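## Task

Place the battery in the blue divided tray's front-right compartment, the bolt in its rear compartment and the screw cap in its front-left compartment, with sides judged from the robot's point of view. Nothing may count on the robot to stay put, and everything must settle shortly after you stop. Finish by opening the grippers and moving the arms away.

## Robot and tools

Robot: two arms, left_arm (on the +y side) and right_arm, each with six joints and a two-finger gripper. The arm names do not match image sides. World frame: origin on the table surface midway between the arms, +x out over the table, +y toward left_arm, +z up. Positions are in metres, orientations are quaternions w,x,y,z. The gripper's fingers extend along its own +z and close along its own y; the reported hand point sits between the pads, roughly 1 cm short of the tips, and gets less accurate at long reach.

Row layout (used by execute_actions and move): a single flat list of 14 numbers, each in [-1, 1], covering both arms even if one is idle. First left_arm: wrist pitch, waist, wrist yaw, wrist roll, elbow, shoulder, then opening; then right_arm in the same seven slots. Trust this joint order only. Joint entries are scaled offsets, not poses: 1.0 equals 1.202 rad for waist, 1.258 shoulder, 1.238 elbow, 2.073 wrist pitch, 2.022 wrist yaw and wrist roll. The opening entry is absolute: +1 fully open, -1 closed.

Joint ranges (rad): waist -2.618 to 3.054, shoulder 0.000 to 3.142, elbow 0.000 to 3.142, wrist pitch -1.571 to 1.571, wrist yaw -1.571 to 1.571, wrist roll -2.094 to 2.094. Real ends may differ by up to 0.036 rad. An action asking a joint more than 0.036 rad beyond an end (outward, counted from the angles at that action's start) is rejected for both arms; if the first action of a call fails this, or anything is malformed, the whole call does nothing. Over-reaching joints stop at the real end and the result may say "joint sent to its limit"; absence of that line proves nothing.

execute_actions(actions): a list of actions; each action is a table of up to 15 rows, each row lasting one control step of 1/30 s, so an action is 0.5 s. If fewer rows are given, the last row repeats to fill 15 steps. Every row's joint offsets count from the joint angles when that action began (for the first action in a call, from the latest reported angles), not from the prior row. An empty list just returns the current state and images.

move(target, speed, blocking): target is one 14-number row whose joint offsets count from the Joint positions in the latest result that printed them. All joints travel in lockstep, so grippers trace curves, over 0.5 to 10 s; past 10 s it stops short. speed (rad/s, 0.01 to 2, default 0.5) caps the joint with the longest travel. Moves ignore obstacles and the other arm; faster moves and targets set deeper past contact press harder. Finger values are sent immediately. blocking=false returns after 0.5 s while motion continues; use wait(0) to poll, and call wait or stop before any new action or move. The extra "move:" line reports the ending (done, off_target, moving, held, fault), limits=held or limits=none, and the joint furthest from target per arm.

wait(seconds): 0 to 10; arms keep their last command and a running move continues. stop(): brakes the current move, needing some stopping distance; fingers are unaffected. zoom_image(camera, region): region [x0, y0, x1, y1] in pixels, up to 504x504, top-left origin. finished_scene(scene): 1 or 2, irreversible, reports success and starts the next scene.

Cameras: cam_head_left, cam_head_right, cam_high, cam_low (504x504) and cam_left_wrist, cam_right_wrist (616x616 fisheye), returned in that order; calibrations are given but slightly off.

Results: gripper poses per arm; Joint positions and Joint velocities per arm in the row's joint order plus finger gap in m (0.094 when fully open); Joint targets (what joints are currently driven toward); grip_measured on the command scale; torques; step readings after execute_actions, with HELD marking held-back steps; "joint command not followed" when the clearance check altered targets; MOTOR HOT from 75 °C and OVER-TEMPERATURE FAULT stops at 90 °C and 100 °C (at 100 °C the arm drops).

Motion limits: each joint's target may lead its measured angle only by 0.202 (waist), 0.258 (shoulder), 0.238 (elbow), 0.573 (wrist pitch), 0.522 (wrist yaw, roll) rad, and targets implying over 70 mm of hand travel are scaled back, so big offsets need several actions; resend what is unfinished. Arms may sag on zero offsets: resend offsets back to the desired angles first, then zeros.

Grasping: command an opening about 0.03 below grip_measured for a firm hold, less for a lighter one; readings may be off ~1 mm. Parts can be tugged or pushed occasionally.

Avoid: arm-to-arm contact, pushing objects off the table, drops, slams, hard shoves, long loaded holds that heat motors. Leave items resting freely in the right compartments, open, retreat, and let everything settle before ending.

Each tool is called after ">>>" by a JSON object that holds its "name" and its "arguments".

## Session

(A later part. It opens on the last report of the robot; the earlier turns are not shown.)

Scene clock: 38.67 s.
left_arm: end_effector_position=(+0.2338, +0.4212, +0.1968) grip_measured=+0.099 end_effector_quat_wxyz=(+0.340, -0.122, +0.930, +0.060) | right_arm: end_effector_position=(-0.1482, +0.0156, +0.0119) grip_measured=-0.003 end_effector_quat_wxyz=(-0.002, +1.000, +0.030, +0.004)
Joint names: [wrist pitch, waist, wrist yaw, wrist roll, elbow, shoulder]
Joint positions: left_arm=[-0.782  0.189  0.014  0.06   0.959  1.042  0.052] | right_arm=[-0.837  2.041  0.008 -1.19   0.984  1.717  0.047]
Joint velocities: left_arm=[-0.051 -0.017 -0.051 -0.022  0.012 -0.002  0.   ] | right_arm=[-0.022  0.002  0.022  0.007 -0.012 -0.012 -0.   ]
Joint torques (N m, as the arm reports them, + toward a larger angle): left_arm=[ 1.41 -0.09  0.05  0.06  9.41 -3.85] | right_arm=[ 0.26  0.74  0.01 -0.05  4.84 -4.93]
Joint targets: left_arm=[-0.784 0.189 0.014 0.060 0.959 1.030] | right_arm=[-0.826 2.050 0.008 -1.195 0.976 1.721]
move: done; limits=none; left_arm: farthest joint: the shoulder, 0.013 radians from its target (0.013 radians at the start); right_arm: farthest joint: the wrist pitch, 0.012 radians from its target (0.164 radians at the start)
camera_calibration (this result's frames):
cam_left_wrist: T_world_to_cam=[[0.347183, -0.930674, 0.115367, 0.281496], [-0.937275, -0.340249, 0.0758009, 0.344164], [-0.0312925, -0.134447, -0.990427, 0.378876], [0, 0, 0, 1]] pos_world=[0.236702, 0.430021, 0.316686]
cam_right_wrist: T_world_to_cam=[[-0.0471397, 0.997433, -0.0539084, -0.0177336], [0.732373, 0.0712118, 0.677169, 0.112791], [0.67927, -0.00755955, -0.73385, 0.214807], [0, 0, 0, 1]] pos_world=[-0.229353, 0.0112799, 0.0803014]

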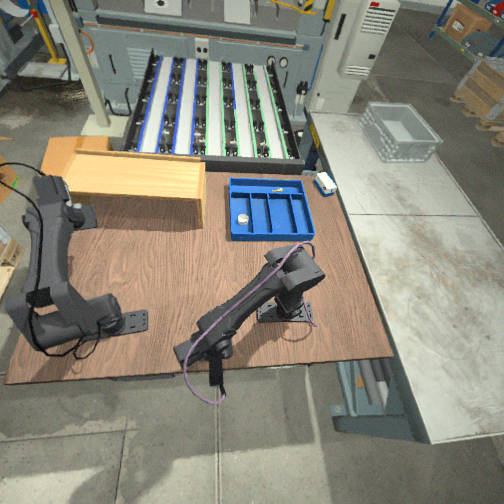

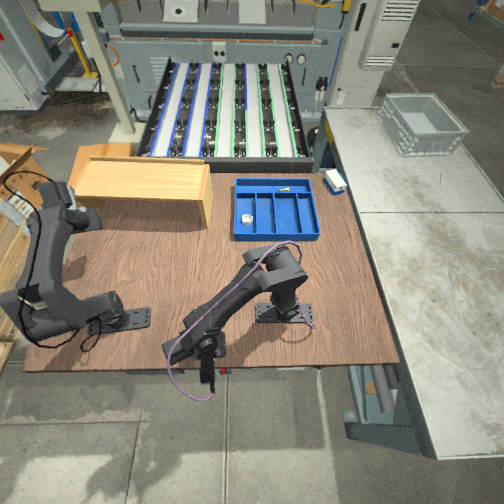

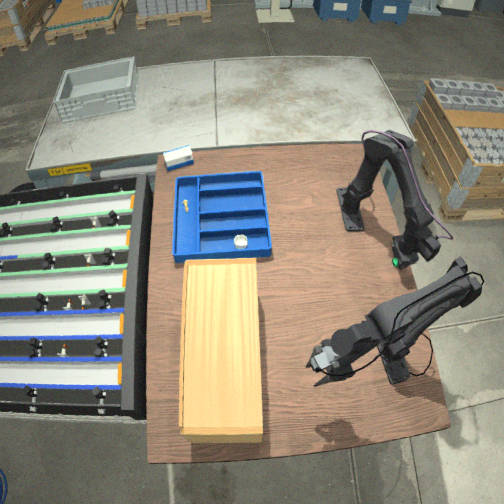

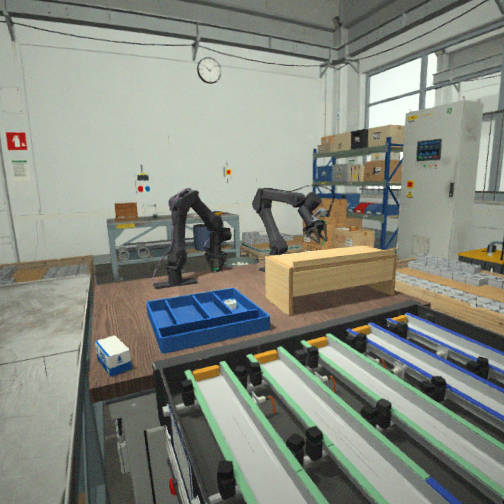

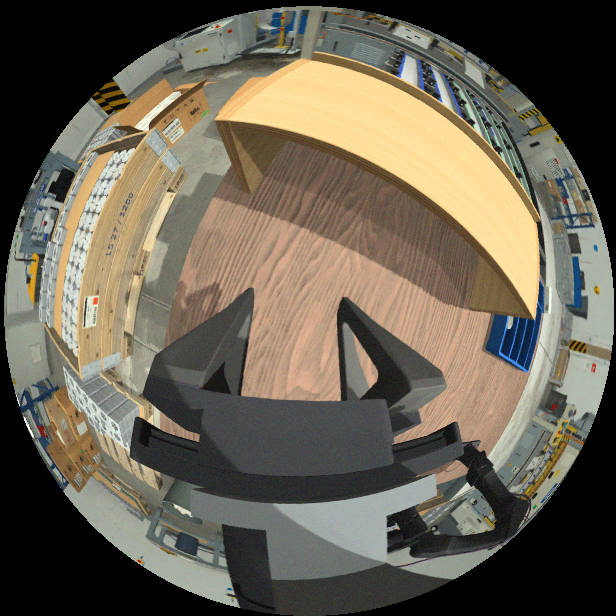

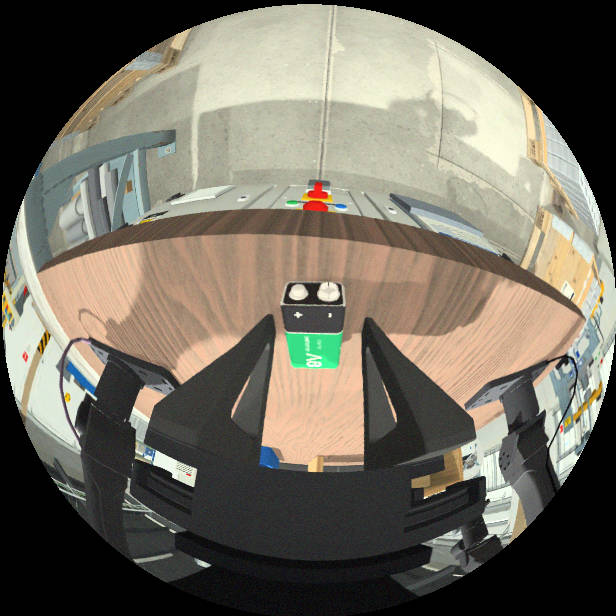

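>>> {"name": "move", "arguments": {"target": [0.0,0.0,0,0,0,-0.01,0.1,0.005,0.005,0.0,-0.002,-0.005,0.002,-0.49], "speed": 0.25}}

Scene clock: 39.47 s.
left_arm: end_effector_position=(+0.2341, +0.4214, +0.1971) grip_measured=+0.099 end_effector_quat_wxyz=(+0.341, -0.122, +0.930, +0.060) | right_arm: end_effector_position=(-0.1481, +0.0157, +0.0119) grip_measured=-0.469 end_effector_quat_wxyz=(-0.002, +1.000, +0.030, +0.004)
Joint names: [wrist pitch, waist, wrist yaw, wrist roll, elbow, shoulder]
Joint positions: left_arm=[-0.78   0.189  0.014  0.06   0.959  1.042  0.052] | right_arm=[-0.837  2.041  0.009 -1.19   0.984  1.717  0.025]
Joint velocities: left_arm=[ 0.037 -0.002 -0.007  0.007  0.032  0.002 -0.001] | right_arm=[ 0.007 -0.007 -0.007 -0.007  0.012 -0.007 -0.001]
Joint torques (N m, as the arm reports them, + toward a larger angle): left_arm=[ 1.41  0.11  0.06  0.07  9.18 -4.11] | right_arm=[ 0.28  0.47 -0.01 -0.03  4.99 -4.97]
Joint targets: left_arm=[-0.782 0.189 0.014 0.060 0.959 1.030] | right_arm=[-0.827 2.047 0.008 -1.194 0.978 1.720]
move: done; limits=none; left_arm: farthest joint: the shoulder, 0.013 radians from its target (0.013 radians at the start); right_arm: farthest joint: the wrist pitch, 0.010 radians from its target (0.010 radians at the start)
camera_calibration (this result's frames):
cam_left_wrist: T_world_to_cam=[[0.346974, -0.930745, 0.115427, 0.281515], [-0.937411, -0.340294, 0.0738994, 0.344927], [-0.0295024, -0.133843, -0.990563, 0.378561], [0, 0, 0, 1]] pos_world=[0.236828, 0.430063, 0.317004]
cam_right_wrist: T_world_to_cam=[[-0.0471209, 0.997441, -0.0537618, -0.0177588], [0.73214, 0.0711011, 0.677433, 0.112708], [0.679523, -0.00743993, -0.733617, 0.214798], [0, 0, 0, 1]] pos_world=[-0.229315, 0.0112978, 0.0802732]

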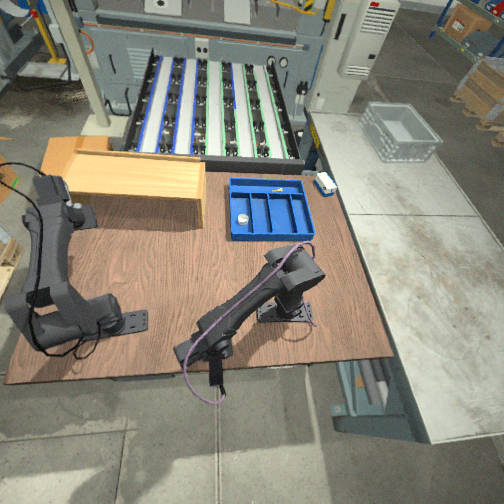

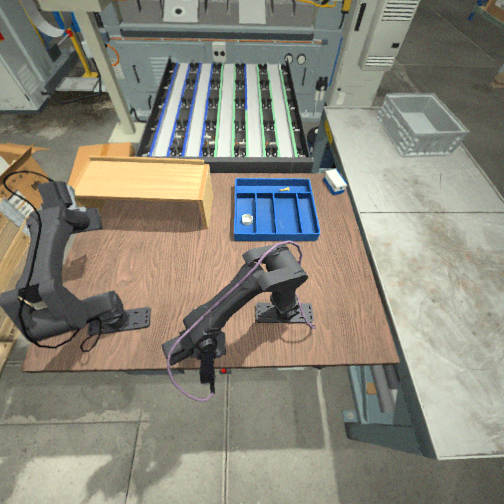

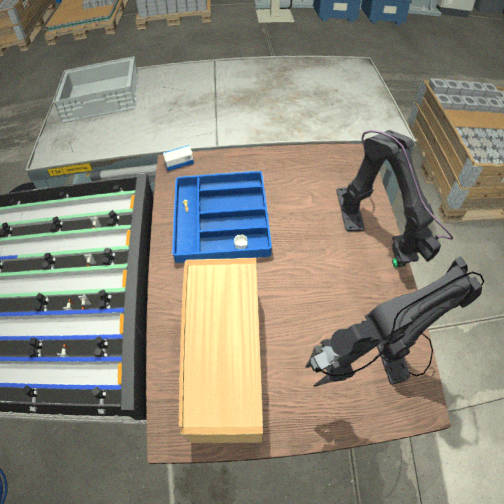

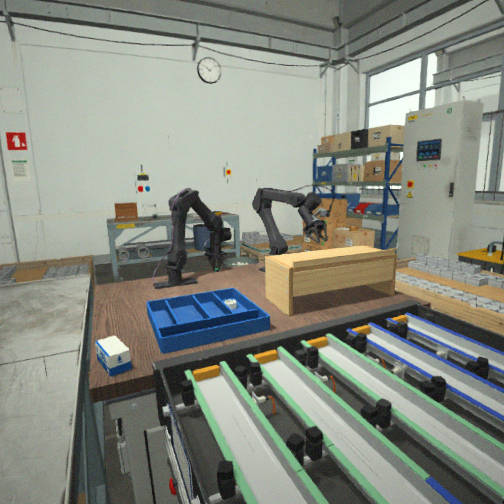

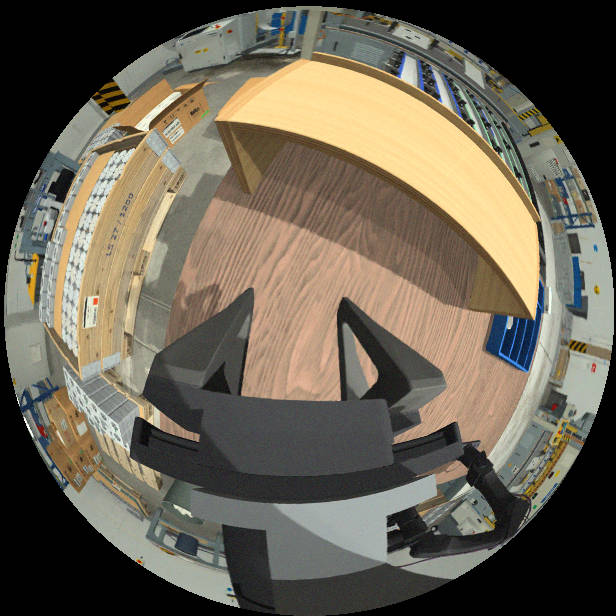

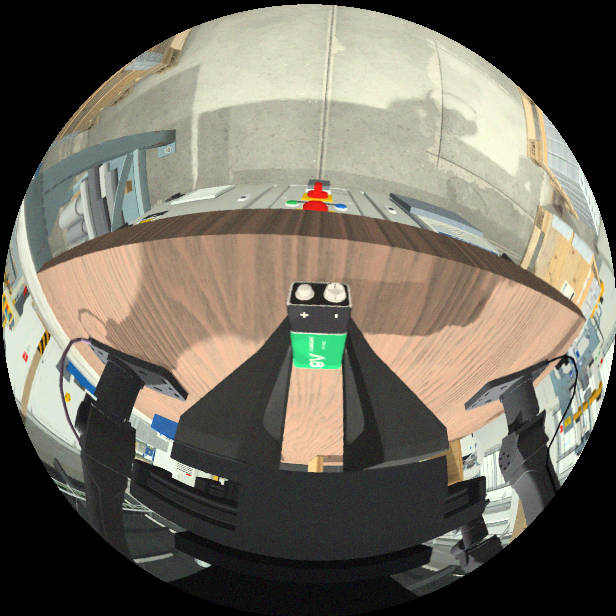

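>>> {"name": "move", "arguments": {"target": [0.0,0.0,0,0,0,-0.01,0.1,-0.174,-1.0,0.0,0.2,0.255,-0.068,-0.50], "speed": 1.0}}

Scene clock: 42.20 s.
left_arm: end_effector_position=(+0.2344, +0.4214, +0.1974) grip_measured=+0.099 end_effector_quat_wxyz=(+0.342, -0.122, +0.930, +0.060) | right_arm: end_effector_position=(+0.1732, -0.0282, +0.0955) grip_measured=-0.469 end_effector_quat_wxyz=(+0.003, +0.718, -0.696, +0.008)
Joint names: [wrist pitch, waist, wrist yaw, wrist roll, elbow, shoulder]
Joint positions: left_arm=[-0.779  0.189  0.014  0.06   0.959  1.042  0.052] | right_arm=[-1.188  0.839  0.015 -0.791  1.271  1.661  0.025]
Joint velocities: left_arm=[ 0.007 -0.002 -0.007 -0.007 -0.032 -0.007 -0.   ] | right_arm=[-0.007 -0.032  0.051 -0.022  0.007 -0.012  0.001]
Joint torques (N m, as the arm reports them, + toward a larger angle): left_arm=[ 1.42 -0.18  0.05  0.01  8.97 -3.98] | right_arm=[ 0.05 -0.08 -0.05  0.1   8.64 -7.02]
Joint targets: left_arm=[-0.780 0.189 0.014 0.060 0.959 1.030] | right_arm=[-1.198 0.839 0.009 -0.785 1.300 1.632]
move: off_target (right_arm); limits=none; left_arm: farthest joint: the shoulder, 0.013 radians from its target (0.013 radians at the start); right_arm: farthest joint: the shoulder, 0.030 radians from its target (0.086 radians at the start)
camera_calibration (this result's frames):
cam_left_wrist: T_world_to_cam=[[0.346807, -0.930801, 0.115474, 0.281531], [-0.937516, -0.34033, 0.072378, 0.345536], [-0.0280701, -0.13336, -0.99067, 0.378307], [0, 0, 0, 1]] pos_world=[0.236928, 0.430097, 0.317259]
cam_right_wrist: T_world_to_cam=[[0.998508, 0.018071, -0.0515347, -0.163345], [0.0484574, -0.728359, 0.68348, -0.0807027], [-0.0251846, -0.684957, -0.728148, 0.15987], [0, 0, 0, 1]] pos_world=[0.171038, 0.0536753, 0.16315]

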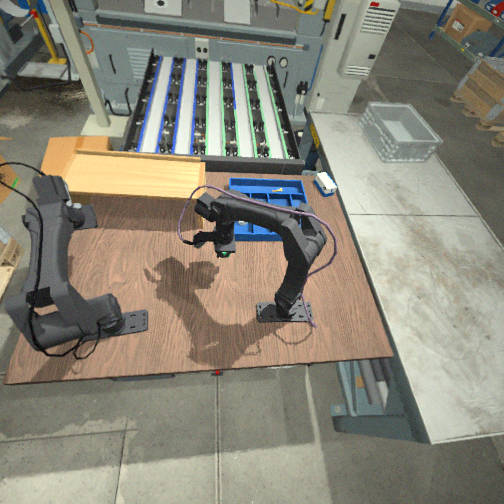

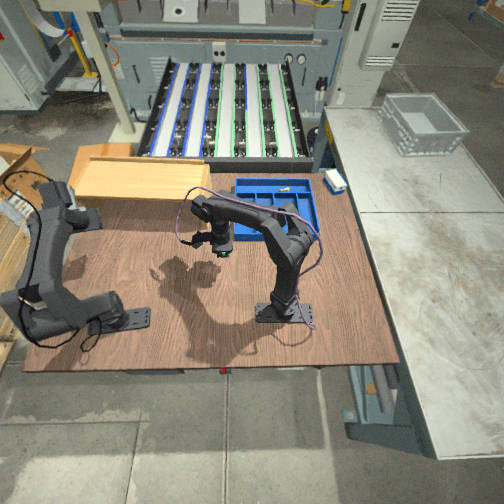

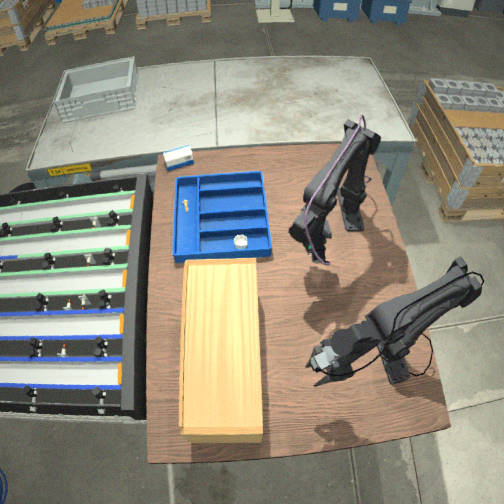

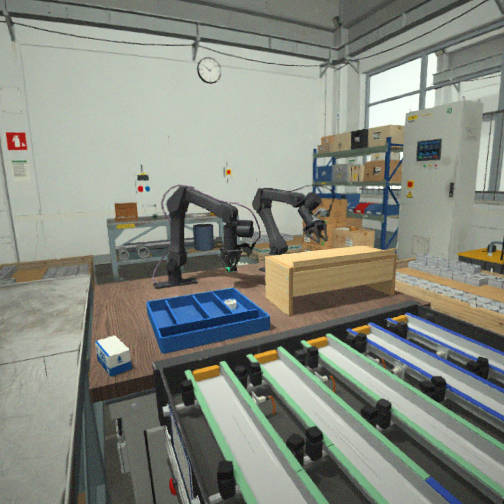

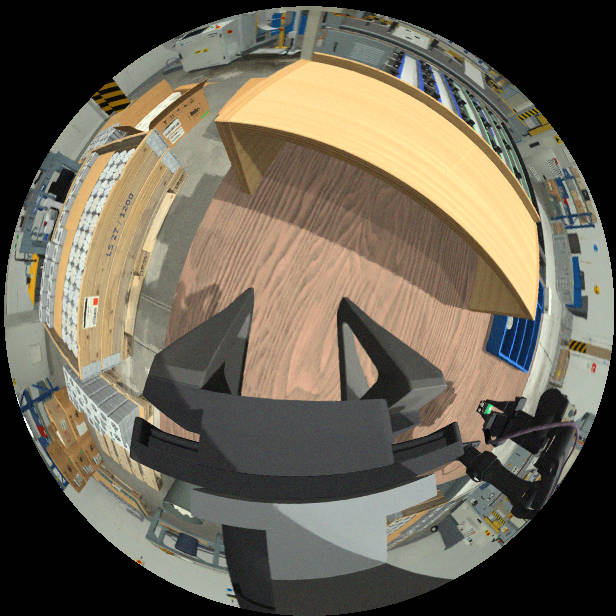

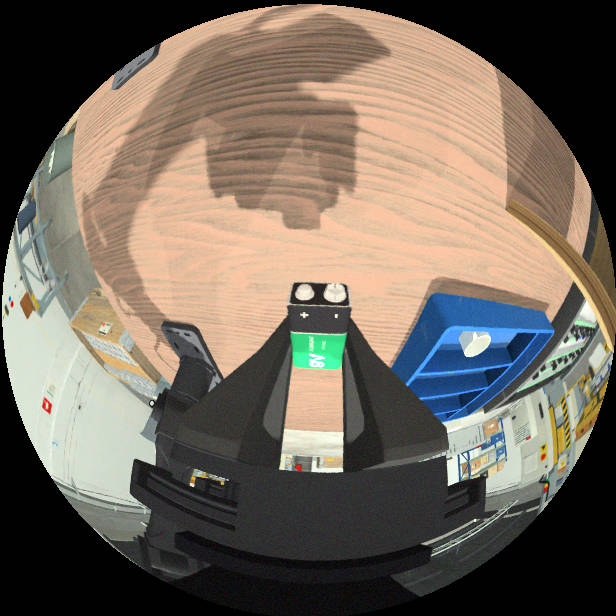

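>>> {"name": "move", "arguments": {"target": [0.0,0.0,0,0,0,-0.01,0.1,-0.134,-0.932,0.0,0.209,0.797,0.536,-0.50], "speed": 1.0}}

Scene clock: 44.27 s.
left_arm: end_effector_position=(+0.2347, +0.4216, +0.1977) grip_measured=+0.099 end_effector_quat_wxyz=(+0.343, -0.121, +0.930, +0.060) | right_arm: end_effector_position=(+0.4019, -0.3808, +0.0883) grip_measured=-0.469 end_effector_quat_wxyz=(-0.008, -0.031, +0.999, -0.009)
Joint names: [wrist pitch, waist, wrist yaw, wrist roll, elbow, shoulder]
Joint positions: left_arm=[-0.777  0.189  0.014  0.06   0.959  1.042  0.052] | right_arm=[-1.457 -0.286  0.023 -0.374  2.226  2.348  0.025]
Joint velocities: left_arm=[-0.007  0.002  0.022 -0.066  0.002 -0.012  0.   ] | right_arm=[ 0.022 -0.007 -0.037 -0.066  0.002 -0.027 -0.   ]
Joint torques (N m, as the arm reports them, + toward a larger angle): left_arm=[ 1.4  -0.1   0.03  0.07  9.15 -3.76] | right_arm=[  0.05   0.36  -0.05   0.09   8.89 -10.81]
Joint targets: left_arm=[-0.778 0.189 0.014 0.060 0.959 1.030] | right_arm=[-1.465 -0.281 0.015 -0.368 2.257 2.335]
move: off_target (right_arm); limits=none; left_arm: farthest joint: the shoulder, 0.013 radians from its target (0.013 radians at the start); right_arm: farthest joint: the elbow, 0.032 radians from its target (0.987 radians at the start)
camera_calibration (this result's frames):
cam_left_wrist: T_world_to_cam=[[0.346598, -0.930871, 0.115533, 0.281552], [-0.937645, -0.340374, 0.0704759, 0.346297], [-0.0262796, -0.132756, -0.9908, 0.377989], [0, 0, 0, 1]] pos_world=[0.237052, 0.430139, 0.317577]
cam_right_wrist: T_world_to_cam=[[0.0470601, -0.99812, -0.0392683, -0.391346], [-0.72718, -0.0611845, 0.683714, 0.222028], [-0.684831, -0.00362047, -0.728693, 0.443431], [0, 0, 0, 1]] pos_world=[0.483547, -0.375421, 0.155954]

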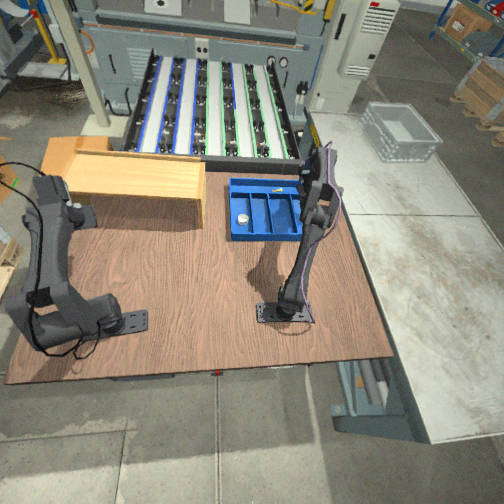

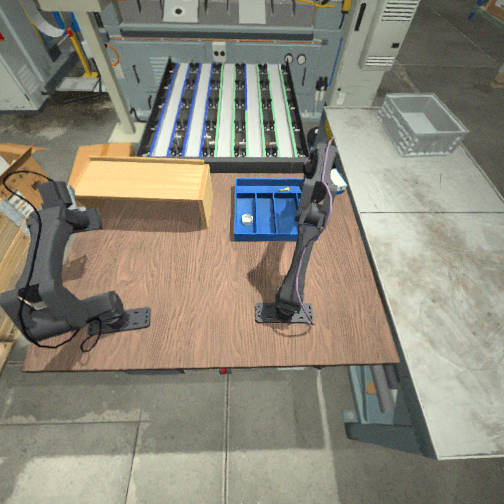

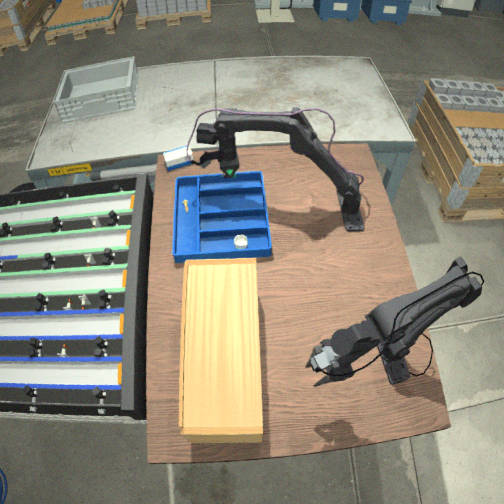

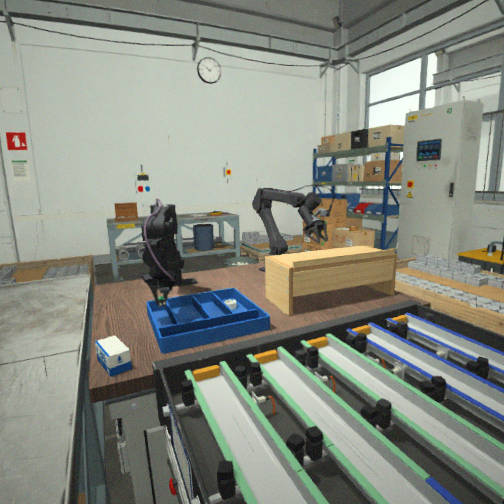

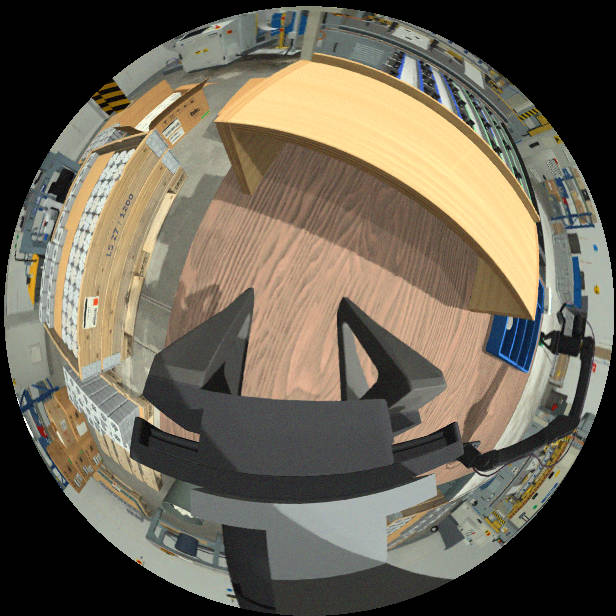

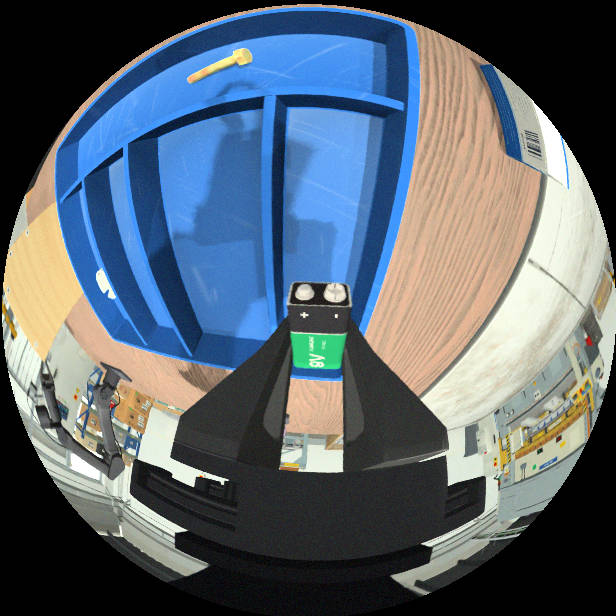

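>>> {"name": "zoom_image", "arguments": {"camera": "cam_right_wrist", "region": [200, 80, 460, 400]}}

Region (200, 80, 460, 400) of cam_right_wrist's 616x616 image, scaled by 1.575, with more detail than that image has; it fills the left 410 columns of this view, and the rest is white.

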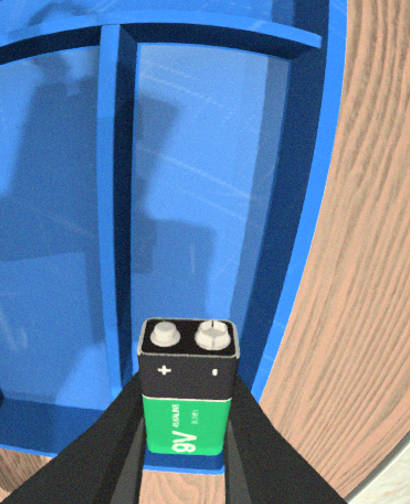

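>>> {"name": "move", "arguments": {"target": [0.0,0.0,0,0,0,-0.01,0.1,0.04,0.012,0.0,0.775,-0.065,-0.010,-0.50], "speed": 1.3}}

Scene clock: 47.40 s.
left_arm: end_effector_position=(+0.2351, +0.4217, +0.1980) grip_measured=+0.099 end_effector_quat_wxyz=(+0.344, -0.121, +0.929, +0.061) | right_arm: end_effector_position=(+0.4041, -0.3788, +0.0700) grip_measured=-0.469 end_effector_quat_wxyz=(+0.001, +0.679, +0.734, -0.012)
Joint names: [wrist pitch, waist, wrist yaw, wrist roll, elbow, shoulder]
Joint positions: left_arm=[-0.775  0.189  0.014  0.06   0.959  1.042  0.052] | right_arm=[-1.384 -0.28   0.023  1.187  2.153  2.348  0.025]
Joint velocities: left_arm=[ 0.051 -0.007 -0.051  0.037 -0.002 -0.002  0.   ] | right_arm=[-0.007  0.002  0.007  0.007 -0.002  0.002 -0.   ]
Joint torques (N m, as the arm reports them, + toward a larger angle): left_arm=[ 1.37 -0.03  0.06 -0.01  9.47 -3.97] | right_arm=[  0.25   0.73   0.     0.07   5.45 -10.87]
Joint targets: left_arm=[-0.777 0.189 0.014 0.060 0.959 1.030] | right_arm=[-1.374 -0.271 0.023 1.193 2.145 2.335]
move: done; limits=none; left_arm: farthest joint: the shoulder, 0.013 radians from its target (0.013 radians at the start); right_arm: farthest joint: the shoulder, 0.012 radians from its target (0.012 radians at the start)
camera_calibration (this result's frames):
cam_left_wrist: T_world_to_cam=[[0.34639, -0.930942, 0.115592, 0.281572], [-0.937771, -0.340416, 0.0685737, 0.347058], [-0.0244888, -0.132152, -0.990927, 0.377669], [0, 0, 0, 1]] pos_world=[0.237176, 0.430181, 0.317896]
cam_right_wrist: T_world_to_cam=[[-0.997062, -0.0641996, -0.0417771, 0.385723], [-0.0758019, 0.74871, 0.658549, 0.28165], [-0.0109997, 0.659782, -0.751377, 0.412236], [0, 0, 0, 1]] pos_world=[0.410474, -0.458097, 0.140379]

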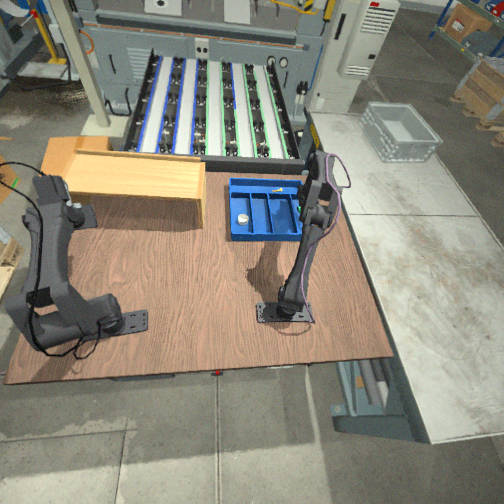

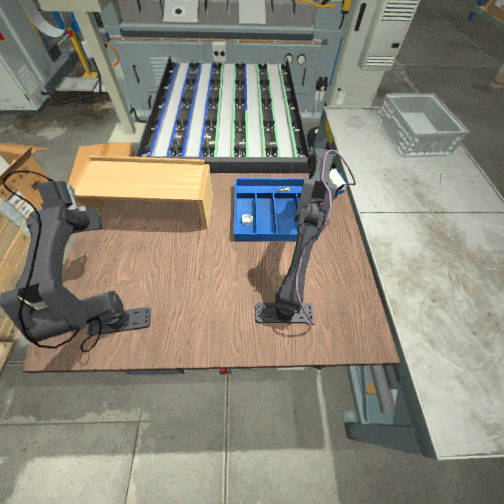

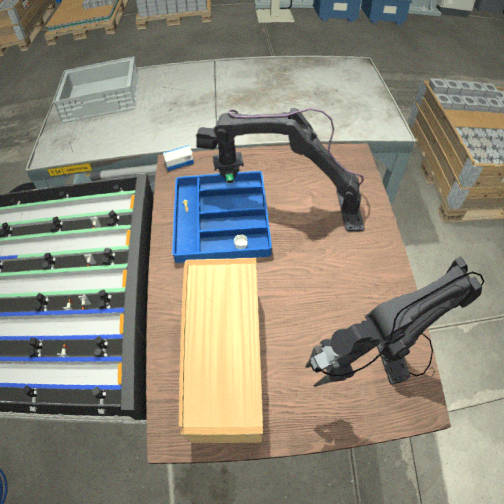

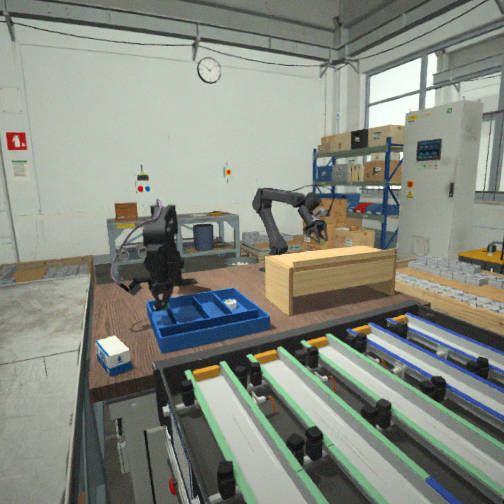

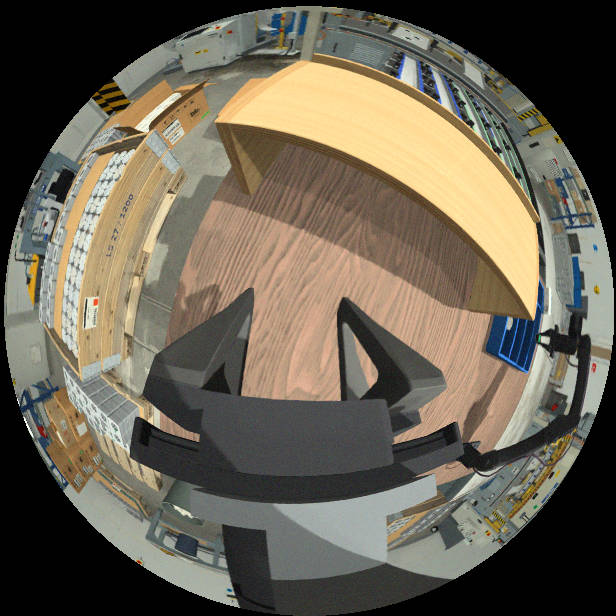

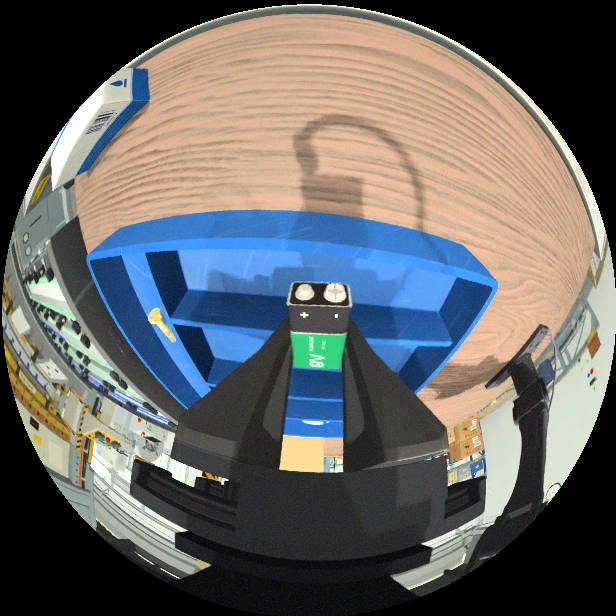

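>>> {"name": "zoom_image", "arguments": {"camera": "cam_right_wrist", "region": [200, 190, 440, 400]}}

Region (200, 190, 440, 400) of cam_right_wrist's 616x616 image, scaled by 2.100, with more detail than that image has; it fills the top 441 rows of this view, and the rest is white.

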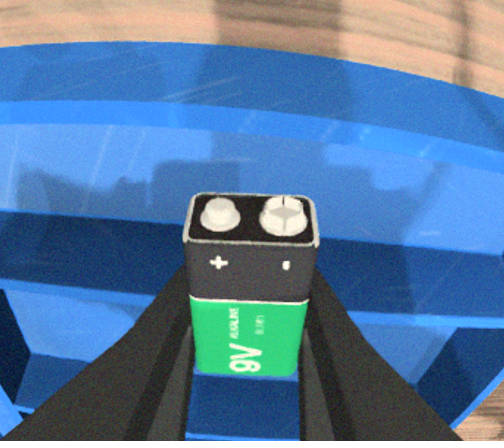

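>>> {"name": "move", "arguments": {"target": [0.0,0.0,0,0,0,-0.01,0.1,0.10,0.012,0.0,0.002,-0.149,0.008,-0.50], "speed": 0.25}}

Scene clock: 49.53 s.
left_arm: end_effector_position=(+0.2354, +0.4218, +0.1983) grip_measured=+0.099 end_effector_quat_wxyz=(+0.345, -0.121, +0.929, +0.061) | right_arm: end_effector_position=(+0.4051, -0.3769, +0.0192) grip_measured=-0.469 end_effector_quat_wxyz=(+0.001, +0.678, +0.735, -0.012)
Joint names: [wrist pitch, waist, wrist yaw, wrist roll, elbow, shoulder]
Joint positions: left_arm=[-0.773  0.189  0.014  0.06   0.959  1.042  0.052] | right_arm=[-1.193 -0.275  0.023  1.187  1.976  2.362  0.025]
Joint velocities: left_arm=[ 0.007 -0.007 -0.081  0.066 -0.002 -0.012  0.001] | right_arm=[ 0.022  0.007  0.022 -0.066 -0.007 -0.007 -0.   ]
Joint torques (N m, as the arm reports them, + toward a larger angle): left_arm=[ 1.41  0.08  0.05  0.01  9.12 -4.02] | right_arm=[  0.28   0.79   0.     0.04   5.37 -10.48]
Joint targets: left_arm=[-0.775 0.189 0.014 0.060 0.959 1.030] | right_arm=[-1.177 -0.265 0.023 1.191 1.968 2.358]
move: done; limits=none; left_arm: farthest joint: the shoulder, 0.013 radians from its target (0.013 radians at the start); right_arm: farthest joint: the wrist pitch, 0.016 radians from its target (0.207 radians at the start)
camera_calibration (this result's frames):
cam_left_wrist: T_world_to_cam=[[0.346181, -0.931012, 0.11565, 0.281593], [-0.937893, -0.340457, 0.0666712, 0.347818], [-0.0226978, -0.131548, -0.99105, 0.377347], [0, 0, 0, 1]] pos_world=[0.237299, 0.430222, 0.318215]
cam_right_wrist: T_world_to_cam=[[-0.996747, -0.0687866, -0.0420008, 0.38292], [-0.0794005, 0.748673, 0.658167, 0.315148], [-0.0138282, 0.659361, -0.751699, 0.373793], [0, 0, 0, 1]] pos_world=[0.411867, -0.456068, 0.0896429]

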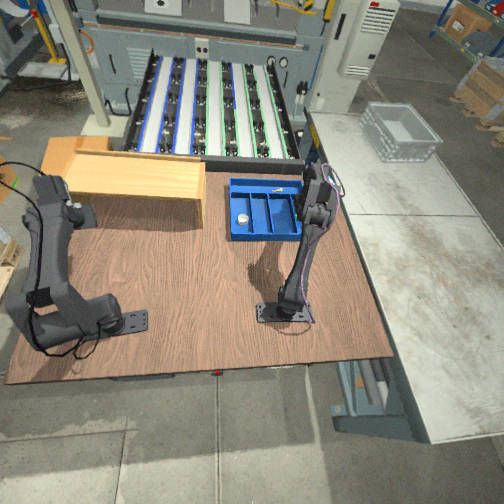

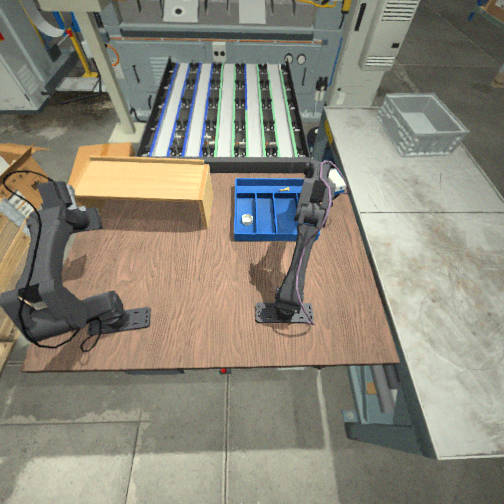

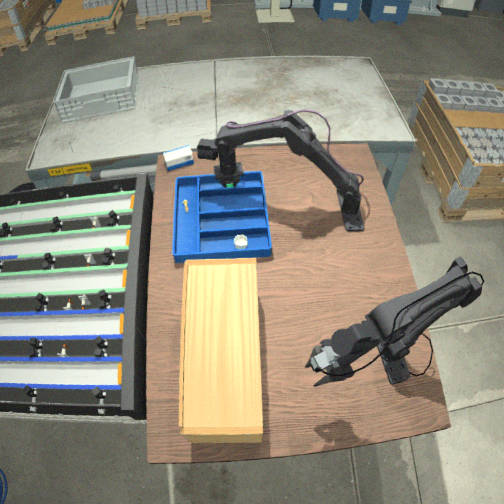

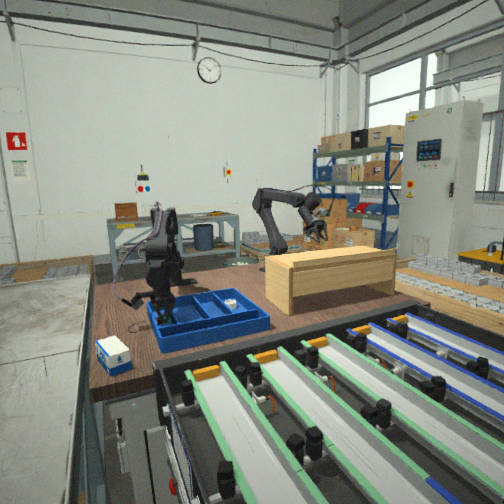

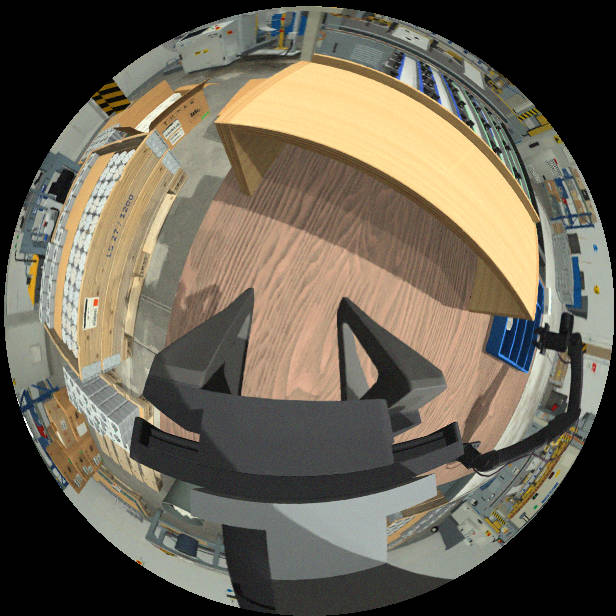

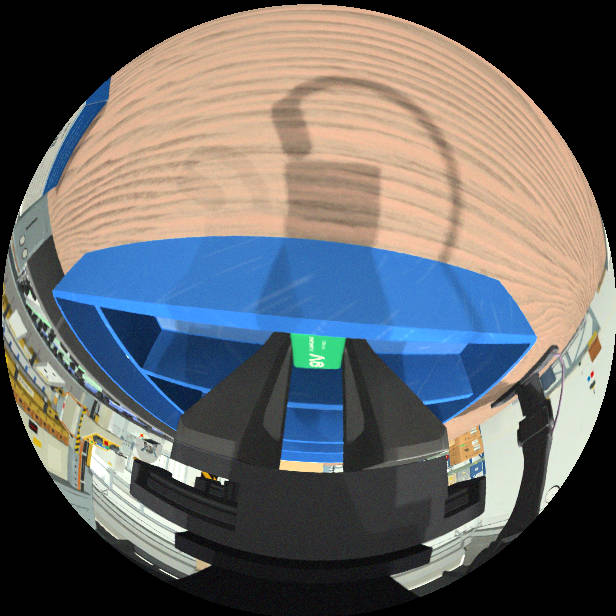

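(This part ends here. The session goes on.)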